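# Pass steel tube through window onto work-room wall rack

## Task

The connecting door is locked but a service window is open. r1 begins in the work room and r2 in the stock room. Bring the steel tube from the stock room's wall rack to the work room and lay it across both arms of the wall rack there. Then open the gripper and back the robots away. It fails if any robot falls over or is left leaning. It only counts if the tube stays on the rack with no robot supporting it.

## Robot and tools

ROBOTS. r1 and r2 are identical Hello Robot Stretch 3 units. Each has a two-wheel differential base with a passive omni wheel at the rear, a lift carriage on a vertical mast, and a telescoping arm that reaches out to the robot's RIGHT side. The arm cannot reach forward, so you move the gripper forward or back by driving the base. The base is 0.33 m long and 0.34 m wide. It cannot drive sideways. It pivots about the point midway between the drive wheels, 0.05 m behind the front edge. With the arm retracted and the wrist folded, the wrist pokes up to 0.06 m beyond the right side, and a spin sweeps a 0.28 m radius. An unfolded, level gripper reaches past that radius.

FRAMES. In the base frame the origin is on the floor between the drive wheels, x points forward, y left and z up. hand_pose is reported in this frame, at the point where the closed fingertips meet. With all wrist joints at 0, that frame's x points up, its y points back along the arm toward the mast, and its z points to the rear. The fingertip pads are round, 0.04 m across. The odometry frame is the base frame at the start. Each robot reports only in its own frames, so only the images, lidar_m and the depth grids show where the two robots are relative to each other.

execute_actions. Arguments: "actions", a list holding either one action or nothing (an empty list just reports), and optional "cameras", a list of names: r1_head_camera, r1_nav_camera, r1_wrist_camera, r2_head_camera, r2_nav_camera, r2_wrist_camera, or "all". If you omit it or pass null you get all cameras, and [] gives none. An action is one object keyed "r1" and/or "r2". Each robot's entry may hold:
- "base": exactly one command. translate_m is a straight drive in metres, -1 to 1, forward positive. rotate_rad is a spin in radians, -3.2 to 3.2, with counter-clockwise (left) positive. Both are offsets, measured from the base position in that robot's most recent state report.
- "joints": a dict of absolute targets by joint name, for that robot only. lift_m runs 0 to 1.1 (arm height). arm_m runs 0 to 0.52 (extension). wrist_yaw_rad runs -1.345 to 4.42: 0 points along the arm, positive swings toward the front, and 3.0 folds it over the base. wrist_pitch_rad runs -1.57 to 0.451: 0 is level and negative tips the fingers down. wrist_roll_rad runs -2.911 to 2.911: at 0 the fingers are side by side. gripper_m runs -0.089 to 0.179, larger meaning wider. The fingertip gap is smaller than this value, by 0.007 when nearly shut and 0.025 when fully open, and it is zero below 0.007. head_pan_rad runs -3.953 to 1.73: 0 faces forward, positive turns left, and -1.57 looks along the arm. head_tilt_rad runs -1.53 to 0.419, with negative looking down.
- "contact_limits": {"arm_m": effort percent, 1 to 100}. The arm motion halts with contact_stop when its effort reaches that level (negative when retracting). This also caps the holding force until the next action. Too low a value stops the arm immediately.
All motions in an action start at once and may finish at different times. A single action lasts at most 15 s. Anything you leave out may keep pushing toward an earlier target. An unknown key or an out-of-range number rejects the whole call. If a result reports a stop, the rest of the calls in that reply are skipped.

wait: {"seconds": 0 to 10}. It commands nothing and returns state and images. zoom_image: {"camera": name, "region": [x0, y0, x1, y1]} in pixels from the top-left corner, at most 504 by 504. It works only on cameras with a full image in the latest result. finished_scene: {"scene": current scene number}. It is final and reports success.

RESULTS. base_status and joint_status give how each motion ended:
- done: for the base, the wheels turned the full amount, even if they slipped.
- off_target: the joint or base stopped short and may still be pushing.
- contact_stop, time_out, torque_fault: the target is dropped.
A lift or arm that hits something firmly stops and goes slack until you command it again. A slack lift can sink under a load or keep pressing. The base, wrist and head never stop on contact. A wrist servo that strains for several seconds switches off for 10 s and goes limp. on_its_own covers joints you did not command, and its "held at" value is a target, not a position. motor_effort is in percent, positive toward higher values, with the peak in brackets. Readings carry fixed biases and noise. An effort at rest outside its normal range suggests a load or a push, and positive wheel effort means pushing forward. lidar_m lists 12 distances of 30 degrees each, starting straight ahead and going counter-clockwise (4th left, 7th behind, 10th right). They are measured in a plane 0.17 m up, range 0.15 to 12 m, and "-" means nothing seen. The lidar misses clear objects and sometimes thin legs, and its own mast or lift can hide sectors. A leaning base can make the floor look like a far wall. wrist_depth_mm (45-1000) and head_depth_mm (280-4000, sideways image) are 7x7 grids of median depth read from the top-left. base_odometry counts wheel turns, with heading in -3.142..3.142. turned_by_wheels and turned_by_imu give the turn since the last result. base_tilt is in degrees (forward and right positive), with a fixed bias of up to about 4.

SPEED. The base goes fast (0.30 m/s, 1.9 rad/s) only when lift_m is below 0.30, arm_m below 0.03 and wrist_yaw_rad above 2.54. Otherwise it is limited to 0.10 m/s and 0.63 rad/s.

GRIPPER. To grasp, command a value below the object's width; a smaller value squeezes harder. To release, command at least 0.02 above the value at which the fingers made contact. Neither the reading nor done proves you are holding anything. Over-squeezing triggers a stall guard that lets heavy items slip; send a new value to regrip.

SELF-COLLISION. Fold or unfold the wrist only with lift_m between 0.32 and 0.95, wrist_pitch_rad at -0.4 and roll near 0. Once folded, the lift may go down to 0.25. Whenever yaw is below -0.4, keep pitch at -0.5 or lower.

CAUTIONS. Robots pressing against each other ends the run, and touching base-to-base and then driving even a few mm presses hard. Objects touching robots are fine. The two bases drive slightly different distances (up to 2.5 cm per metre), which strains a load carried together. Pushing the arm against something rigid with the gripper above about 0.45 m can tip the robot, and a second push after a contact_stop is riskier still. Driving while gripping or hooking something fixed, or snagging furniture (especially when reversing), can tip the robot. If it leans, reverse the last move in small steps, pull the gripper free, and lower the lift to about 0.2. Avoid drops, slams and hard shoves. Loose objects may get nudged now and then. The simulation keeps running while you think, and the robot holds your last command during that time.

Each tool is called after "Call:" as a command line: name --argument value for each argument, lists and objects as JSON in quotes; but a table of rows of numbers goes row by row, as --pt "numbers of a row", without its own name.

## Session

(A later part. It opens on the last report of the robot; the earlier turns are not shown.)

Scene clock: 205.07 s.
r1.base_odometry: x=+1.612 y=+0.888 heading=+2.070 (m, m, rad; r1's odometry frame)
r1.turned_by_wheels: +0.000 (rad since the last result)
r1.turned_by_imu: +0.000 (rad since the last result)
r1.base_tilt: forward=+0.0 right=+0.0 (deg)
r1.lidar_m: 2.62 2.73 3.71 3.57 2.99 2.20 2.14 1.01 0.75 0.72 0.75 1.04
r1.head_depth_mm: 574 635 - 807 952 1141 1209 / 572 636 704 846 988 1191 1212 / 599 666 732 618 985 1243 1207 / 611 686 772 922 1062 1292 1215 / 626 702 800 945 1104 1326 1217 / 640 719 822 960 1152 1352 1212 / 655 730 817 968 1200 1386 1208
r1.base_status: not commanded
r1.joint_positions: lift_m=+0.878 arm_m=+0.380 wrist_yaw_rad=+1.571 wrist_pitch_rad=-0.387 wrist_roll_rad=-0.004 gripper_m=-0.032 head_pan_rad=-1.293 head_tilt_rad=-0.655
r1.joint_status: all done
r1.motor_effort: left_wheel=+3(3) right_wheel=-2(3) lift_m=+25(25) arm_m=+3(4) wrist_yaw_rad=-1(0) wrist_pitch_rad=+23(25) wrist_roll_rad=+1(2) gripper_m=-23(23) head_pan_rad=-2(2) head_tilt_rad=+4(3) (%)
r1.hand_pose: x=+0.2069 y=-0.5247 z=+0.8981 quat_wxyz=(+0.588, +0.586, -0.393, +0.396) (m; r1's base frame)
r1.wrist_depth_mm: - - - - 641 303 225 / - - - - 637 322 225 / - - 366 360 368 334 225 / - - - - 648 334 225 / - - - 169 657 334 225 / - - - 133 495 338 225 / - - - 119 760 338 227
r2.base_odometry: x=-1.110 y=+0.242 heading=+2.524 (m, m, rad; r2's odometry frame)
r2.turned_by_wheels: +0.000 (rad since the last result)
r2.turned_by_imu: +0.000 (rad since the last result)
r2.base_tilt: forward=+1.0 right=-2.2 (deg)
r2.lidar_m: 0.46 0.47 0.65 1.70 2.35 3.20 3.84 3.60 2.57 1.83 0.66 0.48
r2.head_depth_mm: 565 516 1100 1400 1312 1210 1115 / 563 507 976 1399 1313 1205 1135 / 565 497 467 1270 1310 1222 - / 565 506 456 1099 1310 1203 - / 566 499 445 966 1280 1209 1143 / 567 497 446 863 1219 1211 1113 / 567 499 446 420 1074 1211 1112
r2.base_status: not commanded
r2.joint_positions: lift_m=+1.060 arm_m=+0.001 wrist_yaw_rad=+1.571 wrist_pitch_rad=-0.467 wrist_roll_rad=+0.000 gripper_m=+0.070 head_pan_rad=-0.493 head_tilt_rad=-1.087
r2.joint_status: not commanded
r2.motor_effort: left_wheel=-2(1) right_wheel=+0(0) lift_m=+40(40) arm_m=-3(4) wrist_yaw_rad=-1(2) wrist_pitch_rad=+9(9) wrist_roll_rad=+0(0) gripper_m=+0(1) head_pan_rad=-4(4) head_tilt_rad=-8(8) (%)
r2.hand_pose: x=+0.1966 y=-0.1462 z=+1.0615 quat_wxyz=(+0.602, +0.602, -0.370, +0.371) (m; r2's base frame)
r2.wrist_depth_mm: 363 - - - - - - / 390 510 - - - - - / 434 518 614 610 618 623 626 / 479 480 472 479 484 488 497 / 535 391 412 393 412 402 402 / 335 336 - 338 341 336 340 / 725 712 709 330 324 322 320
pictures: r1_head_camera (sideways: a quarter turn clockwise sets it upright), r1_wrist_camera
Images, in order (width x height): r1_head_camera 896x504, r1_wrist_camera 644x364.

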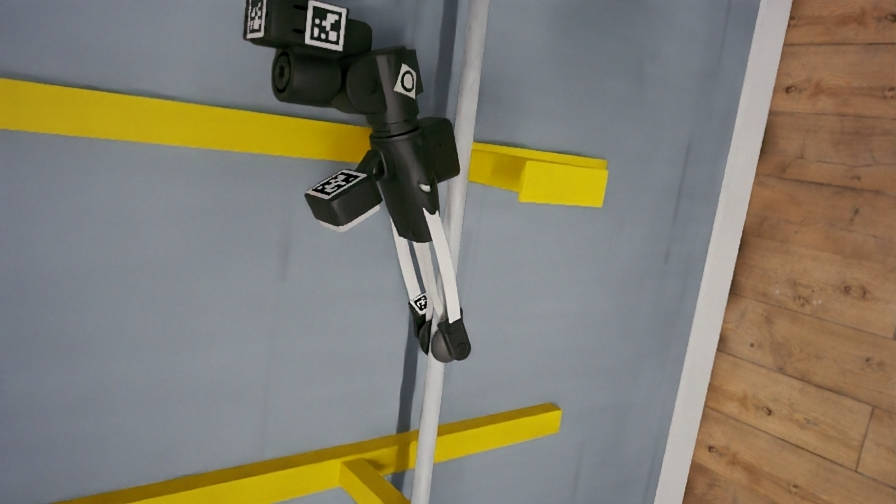

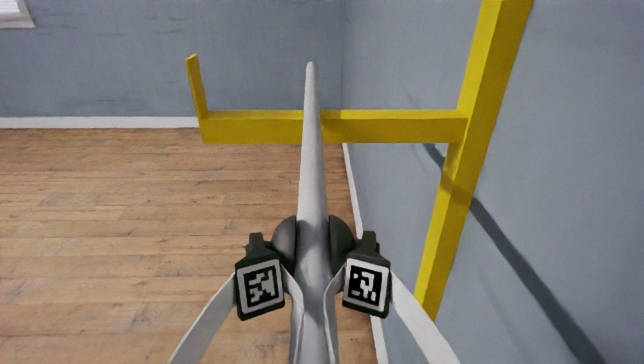

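Front touches. Unload by pitching down.

Call:
execute_actions --actions '[{"r1":{"joints":{"wrist_pitch_rad":-0.38}}}]' --cameras '["r1_head_camera"]'

Scene clock: 207.73 s.
r1.base_odometry: x=+1.612 y=+0.888 heading=+2.070 (m, m, rad; r1's odometry frame)
r1.turned_by_wheels: +0.000 (rad since the last result)
r1.turned_by_imu: +0.000 (rad since the last result)
r1.base_tilt: forward=+0.0 right=+0.1 (deg)
r1.lidar_m: 2.61 2.74 3.70 3.58 2.99 2.20 2.13 1.01 0.75 0.72 0.75 1.04
r1.head_depth_mm: 574 634 - 809 951 1139 1210 / 572 637 704 839 988 1191 1210 / 599 666 732 619 985 1244 1216 / 612 685 775 927 1063 1296 1213 / 625 701 797 918 1105 1321 1214 / 640 719 823 958 1142 1355 1213 / 655 729 816 959 1199 1384 1210
r1.base_status: not commanded
r1.joint_positions: lift_m=+0.878 arm_m=+0.380 wrist_yaw_rad=+1.571 wrist_pitch_rad=-0.409 wrist_roll_rad=-0.004 gripper_m=-0.032 head_pan_rad=-1.293 head_tilt_rad=-0.655
r1.joint_status: all done
r1.motor_effort: left_wheel=+4(3) right_wheel=-2(3) lift_m=+25(25) arm_m=+3(3) wrist_yaw_rad=-1(0) wrist_pitch_rad=+13(21) wrist_roll_rad=+1(1) gripper_m=-23(24) head_pan_rad=-2(2) head_tilt_rad=+3(3) (%)
r1.hand_pose: x=+0.2042 y=-0.5248 z=+0.8930 quat_wxyz=(+0.592, +0.590, -0.386, +0.389) (m; r1's base frame)
r1.wrist_depth_mm: - - - - 631 306 224 / - - - - 639 322 226 / - - 362 358 365 335 224 / - - - - 650 336 225 / - - - 168 644 336 226 / - - - 135 510 336 228 / - - - 121 763 336 225
r2.base_odometry: x=-1.110 y=+0.242 heading=+2.524 (m, m, rad; r2's odometry frame)
r2.turned_by_wheels: +0.000 (rad since the last result)
r2.turned_by_imu: -0.001 (rad since the last result)
r2.base_tilt: forward=+0.9 right=-2.1 (deg)
r2.lidar_m: 0.46 0.48 0.64 1.70 2.35 3.17 3.84 3.60 2.56 1.83 0.66 0.48
r2.head_depth_mm: 564 515 1097 1401 1305 1212 1114 / 565 506 976 1399 1317 1202 1133 / 564 498 466 1273 1318 1217 - / 566 506 456 1100 1316 1214 - / 564 498 446 972 1286 1212 1143 / 565 498 445 867 1225 1211 1113 / 566 498 446 420 1074 1208 1118
r2.base_status: not commanded
r2.joint_positions: lift_m=+1.060 arm_m=+0.001 wrist_yaw_rad=+1.571 wrist_pitch_rad=-0.467 wrist_roll_rad=+0.000 gripper_m=+0.070 head_pan_rad=-0.493 head_tilt_rad=-1.087
r2.joint_status: not commanded
r2.motor_effort: left_wheel=-2(1) right_wheel=+0(1) lift_m=+40(40) arm_m=-3(3) wrist_yaw_rad=-2(2) wrist_pitch_rad=+9(9) wrist_roll_rad=+0(0) gripper_m=+0(0) head_pan_rad=-4(4) head_tilt_rad=-8(8) (%)
r2.hand_pose: x=+0.1966 y=-0.1462 z=+1.0615 quat_wxyz=(+0.602, +0.602, -0.370, +0.371) (m; r2's base frame)
r2.wrist_depth_mm: 361 - - - - - - / 391 514 - - - - - / 432 522 615 617 622 626 619 / 484 475 477 486 483 494 492 / 532 390 412 398 409 399 400 / 332 336 - 336 339 339 342 / 735 712 704 328 326 320 318
pictures: r1_head_camera (sideways: a quarter turn clockwise sets it upright)
Images, in order (width x height): r1_head_camera 896x504.

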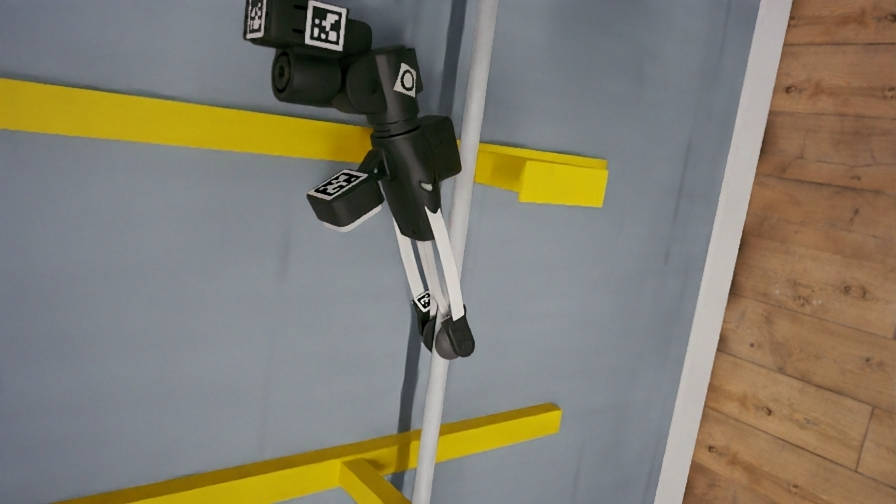

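Resting on both. Release.

Call:
execute_actions --actions '[{"r1":{"joints":{"gripper_m":0.06}}}]' --cameras '[]'

Call:
execute_actions --actions '[{"r1":{"joints":{"lift_m":0.98}}}]' --cameras '[]'

Call:
execute_actions --actions '[{"r1":{"joints":{"arm_m":0.0}}}]' --cameras '["r1_nav_camera","r1_head_camera"]'

Scene clock: 212.03 s.
r1.base_odometry: x=+1.612 y=+0.888 heading=+2.070 (m, m, rad; r1's odometry frame)
r1.turned_by_wheels: +0.000 (rad since the last result)
r1.turned_by_imu: +0.000 (rad since the last result)
r1.base_tilt: forward=+0.0 right=+0.1 (deg)
r1.lidar_m: 2.62 2.73 3.69 3.56 2.99 2.20 2.13 1.01 0.75 0.72 0.75 1.04
r1.head_depth_mm: 574 634 - 807 955 1145 1210 / 572 637 704 839 988 1191 1213 / 599 667 731 619 987 1242 1216 / 612 686 771 922 1063 1292 1217 / 625 702 801 910 1103 1325 1216 / 640 720 822 958 1146 1354 1213 / 655 728 816 959 1198 1379 1218
r1.base_status: not commanded
r1.joint_positions: lift_m=+0.878 arm_m=+0.380 wrist_yaw_rad=+1.571 wrist_pitch_rad=-0.403 wrist_roll_rad=-0.004 gripper_m=+0.060 head_pan_rad=-1.293 head_tilt_rad=-0.655
r1.joint_status: all done
r1.motor_effort: left_wheel=+3(3) right_wheel=-2(2) lift_m=+24(25) arm_m=+3(3) wrist_yaw_rad=+0(2) wrist_pitch_rad=+11(13) wrist_roll_rad=+1(1) gripper_m=+0(99) head_pan_rad=-2(2) head_tilt_rad=+3(2) (%)
r1.hand_pose: x=+0.2048 y=-0.5248 z=+0.8942 quat_wxyz=(+0.591, +0.589, -0.388, +0.391) (m; r1's base frame)
r1.wrist_depth_mm: - - - - 636 306 223 / - - - - 636 324 226 / - - 358 363 364 334 224 / - - - - 654 335 226 / - - - - 482 335 224 / - - - - - 334 226 / - - - 122 658 314 226
r2.base_odometry: x=-1.110 y=+0.242 heading=+2.524 (m, m, rad; r2's odometry frame)
r2.turned_by_wheels: +0.000 (rad since the last result)
r2.turned_by_imu: -0.001 (rad since the last result)
r2.base_tilt: forward=+0.9 right=-2.1 (deg)
r2.lidar_m: 0.46 0.48 0.64 1.70 2.35 3.18 3.83 3.59 2.57 1.83 0.66 0.48
r2.head_depth_mm: 564 515 1098 1393 1319 1208 1118 / 566 506 974 1399 1311 1201 1136 / 566 498 466 1266 1306 1221 - / 565 507 455 1099 1315 1204 - / 564 499 446 966 1281 1210 1139 / 565 499 445 865 1222 1203 1116 / 565 499 446 421 1069 1209 1116
r2.base_status: not commanded
r2.joint_positions: lift_m=+1.060 arm_m=+0.001 wrist_yaw_rad=+1.571 wrist_pitch_rad=-0.467 wrist_roll_rad=+0.000 gripper_m=+0.070 head_pan_rad=-0.493 head_tilt_rad=-1.087
r2.joint_status: not commanded
r2.motor_effort: left_wheel=+0(1) right_wheel=+0(1) lift_m=+40(40) arm_m=-3(3) wrist_yaw_rad=-2(2) wrist_pitch_rad=+9(9) wrist_roll_rad=+0(0) gripper_m=+0(0) head_pan_rad=-4(4) head_tilt_rad=-8(8) (%)
r2.hand_pose: x=+0.1966 y=-0.1462 z=+1.0615 quat_wxyz=(+0.602, +0.602, -0.370, +0.371) (m; r2's base frame)
r2.wrist_depth_mm: 361 - - - - - - / 389 517 - - - - - / 431 522 614 600 607 625 625 / 482 476 475 480 486 487 492 / 537 390 405 397 412 403 400 / 332 334 - 338 339 337 341 / 719 720 712 330 325 322 317
pictures: none
No camera images: the call's "cameras" was empty. Leave "cameras" out to get every camera's image.

Scene clock: 213.80 s.
r1.base_odometry: x=+1.612 y=+0.888 heading=+2.070 (m, m, rad; r1's odometry frame)
r1.turned_by_wheels: +0.000 (rad since the last result)
r1.turned_by_imu: +0.000 (rad since the last result)
r1.base_tilt: forward=+0.0 right=+0.1 (deg)
r1.lidar_m: 2.62 2.73 3.66 3.58 2.99 2.21 2.13 1.01 0.75 0.72 0.75 1.04
r1.head_depth_mm: 572 - 729 803 955 1142 1211 / 571 629 762 819 984 1190 1207 / 598 652 779 777 985 1242 1212 / 612 682 762 880 1058 1288 1212 / 626 704 777 910 1103 1316 1210 / 639 720 816 960 1154 1351 1212 / 655 729 816 961 1197 1384 1212
r1.base_status: not commanded
r1.joint_positions: lift_m=+0.980 arm_m=+0.380 wrist_yaw_rad=+1.571 wrist_pitch_rad=-0.403 wrist_roll_rad=-0.004 gripper_m=+0.060 head_pan_rad=-1.293 head_tilt_rad=-0.655
r1.joint_status: all done
r1.motor_effort: left_wheel=+3(3) right_wheel=-2(2) lift_m=+42(43) arm_m=+3(3) wrist_yaw_rad=-1(1) wrist_pitch_rad=+10(11) wrist_roll_rad=+1(1) gripper_m=+0(0) head_pan_rad=-2(2) head_tilt_rad=+2(4) (%)
r1.hand_pose: x=+0.2050 y=-0.5248 z=+0.9958 quat_wxyz=(+0.591, +0.589, -0.388, +0.391) (m; r1's base frame)
r1.wrist_depth_mm: - - - - 659 305 224 / - - - - 656 324 226 / - - - - 644 334 226 / - - - 420 426 336 224 / - - - - 495 334 225 / - - - - - 333 227 / - - - - 592 316 225
r2.base_odometry: x=-1.110 y=+0.242 heading=+2.524 (m, m, rad; r2's odometry frame)
r2.turned_by_wheels: +0.000 (rad since the last result)
r2.turned_by_imu: +0.000 (rad since the last result)
r2.base_tilt: forward=+0.9 right=-2.1 (deg)
r2.lidar_m: 0.46 0.48 0.65 1.70 2.36 3.20 3.84 3.59 2.58 1.83 0.66 0.48
r2.head_depth_mm: 564 515 1097 1401 1307 1210 1114 / 564 507 975 1397 1312 1210 1138 / 565 498 467 1270 1309 1221 - / 565 507 456 1098 1309 1203 - / 564 498 445 967 1286 1203 1137 / 565 498 446 862 1227 1214 1119 / 566 499 445 421 1074 1203 1115
r2.base_status: not commanded
r2.joint_positions: lift_m=+1.060 arm_m=+0.001 wrist_yaw_rad=+1.571 wrist_pitch_rad=-0.467 wrist_roll_rad=+0.000 gripper_m=+0.070 head_pan_rad=-0.493 head_tilt_rad=-1.087
r2.joint_status: not commanded
r2.motor_effort: left_wheel=-1(2) right_wheel=+0(1) lift_m=+40(40) arm_m=-3(3) wrist_yaw_rad=-2(2) wrist_pitch_rad=+9(9) wrist_roll_rad=+0(0) gripper_m=+0(1) head_pan_rad=-3(3) head_tilt_rad=-8(8) (%)
r2.hand_pose: x=+0.1966 y=-0.1462 z=+1.0615 quat_wxyz=(+0.602, +0.602, -0.370, +0.371) (m; r2's base frame)
r2.wrist_depth_mm: 363 - - - - - - / 394 510 - - - - - / 430 523 599 612 621 613 625 / 480 480 479 474 486 489 488 / 530 390 406 394 411 401 402 / 335 334 - 340 338 339 340 / 727 724 706 331 326 320 318
pictures: none
No camera images: the call's "cameras" was empty. Leave "cameras" out to get every camera's image.

Scene clock: 217.80 s.
r1.base_odometry: x=+1.612 y=+0.888 heading=+2.070 (m, m, rad; r1's odometry frame)
r1.turned_by_wheels: +0.000 (rad since the last result)
r1.turned_by_imu: +0.000 (rad since the last result)
r1.base_tilt: forward=-0.1 right=+0.0 (deg)
r1.lidar_m: 2.62 2.73 3.70 3.57 2.99 2.21 2.13 1.01 0.75 0.72 0.75 1.04
r1.head_depth_mm: 573 638 717 803 - - - / 572 637 726 817 996 - 1142 / 599 668 752 778 986 1177 - / 612 685 775 879 1059 1222 - / 626 703 801 907 1064 - - / 640 721 825 957 1074 - - / 655 729 817 957 1186 1370 1190
r1.base_status: not commanded
r1.joint_positions: lift_m=+0.980 arm_m=+0.000 wrist_yaw_rad=+1.571 wrist_pitch_rad=-0.403 wrist_roll_rad=-0.004 gripper_m=+0.060 head_pan_rad=-1.293 head_tilt_rad=-0.655
r1.joint_status: all done
r1.motor_effort: left_wheel=+3(3) right_wheel=-2(2) lift_m=+42(42) arm_m=-4(4) wrist_yaw_rad=+0(0) wrist_pitch_rad=+10(10) wrist_roll_rad=+2(2) gripper_m=+0(0) head_pan_rad=-2(2) head_tilt_rad=+2(3) (%)
r1.hand_pose: x=+0.2050 y=-0.1453 z=+0.9958 quat_wxyz=(+0.591, +0.589, -0.388, +0.391) (m; r1's base frame)
r1.wrist_depth_mm: - - - - - 967 649 / - - - - - 969 646 / - - - - - 900 645 / - - - - - 809 428 / - - - - - 956 653 / - - - - - 963 656 / - - - - - 887 617
r2.base_odometry: x=-1.110 y=+0.242 heading=+2.524 (m, m, rad; r2's odometry frame)
r2.turned_by_wheels: +0.000 (rad since the last result)
r2.turned_by_imu: -0.001 (rad since the last result)
r2.base_tilt: forward=+0.9 right=-2.1 (deg)
r2.lidar_m: 0.46 0.48 0.65 1.70 2.36 3.18 3.85 3.59 2.57 1.84 0.66 0.48
r2.head_depth_mm: 565 515 1099 1401 1320 1205 1113 / 564 507 978 1402 1311 1209 1131 / 567 498 466 1271 1311 1216 - / 563 506 455 1100 1310 1209 - / 565 497 445 968 1284 1210 1138 / 566 499 446 867 1224 1210 1114 / 565 499 446 421 1071 1206 1116
r2.base_status: not commanded
r2.joint_positions: lift_m=+1.060 arm_m=+0.001 wrist_yaw_rad=+1.571 wrist_pitch_rad=-0.467 wrist_roll_rad=+0.000 gripper_m=+0.070 head_pan_rad=-0.493 head_tilt_rad=-1.087
r2.joint_status: not commanded
r2.motor_effort: left_wheel=-2(1) right_wheel=+1(1) lift_m=+40(40) arm_m=-4(2) wrist_yaw_rad=-1(2) wrist_pitch_rad=+9(9) wrist_roll_rad=+0(0) gripper_m=+0(0) head_pan_rad=-4(4) head_tilt_rad=-8(8) (%)
r2.hand_pose: x=+0.1966 y=-0.1462 z=+1.0615 quat_wxyz=(+0.602, +0.602, -0.370, +0.371) (m; r2's base frame)
r2.wrist_depth_mm: 365 - - - - - - / 393 517 - - - - - / 438 520 612 615 626 622 623 / 491 471 477 483 483 488 491 / 527 392 406 395 413 399 400 / 332 333 - 336 337 337 341 / 722 721 703 331 327 322 316
pictures: r1_head_camera (sideways: a quarter turn clockwise sets it upright), r1_nav_camera (sideways: a quarter turn counterclockwise sets it upright)
Images, in order (width x height): r1_head_camera 896x504, r1_nav_camera 672x504.

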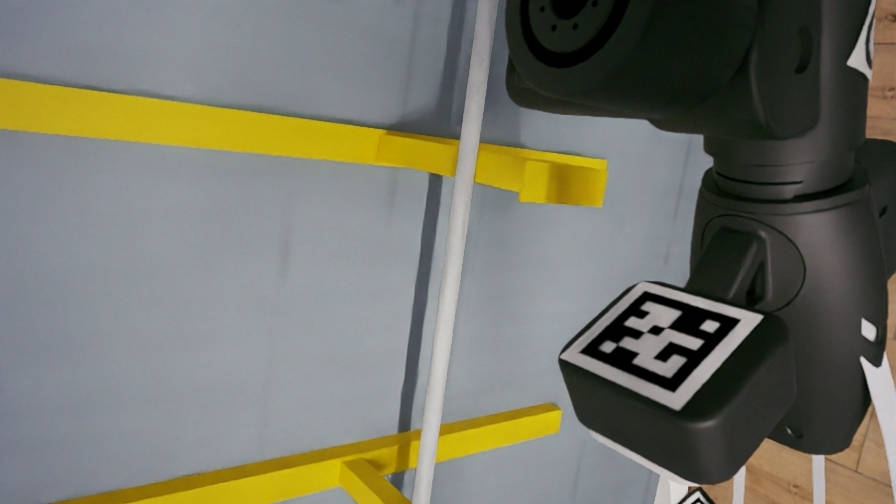

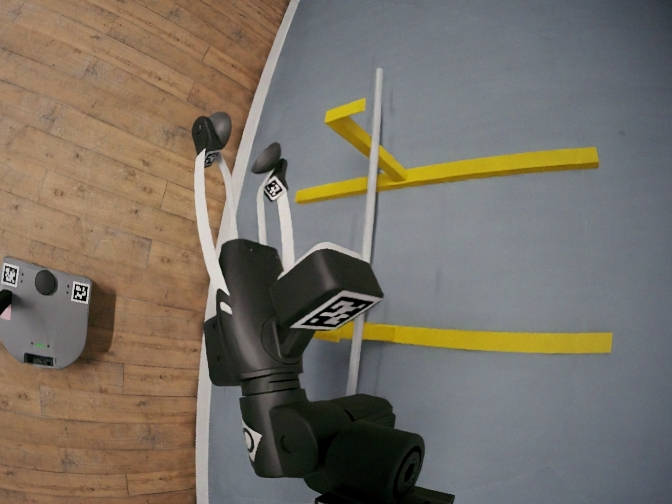

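Call:
finished_scene --scene 2

The scene is finished: the task was done.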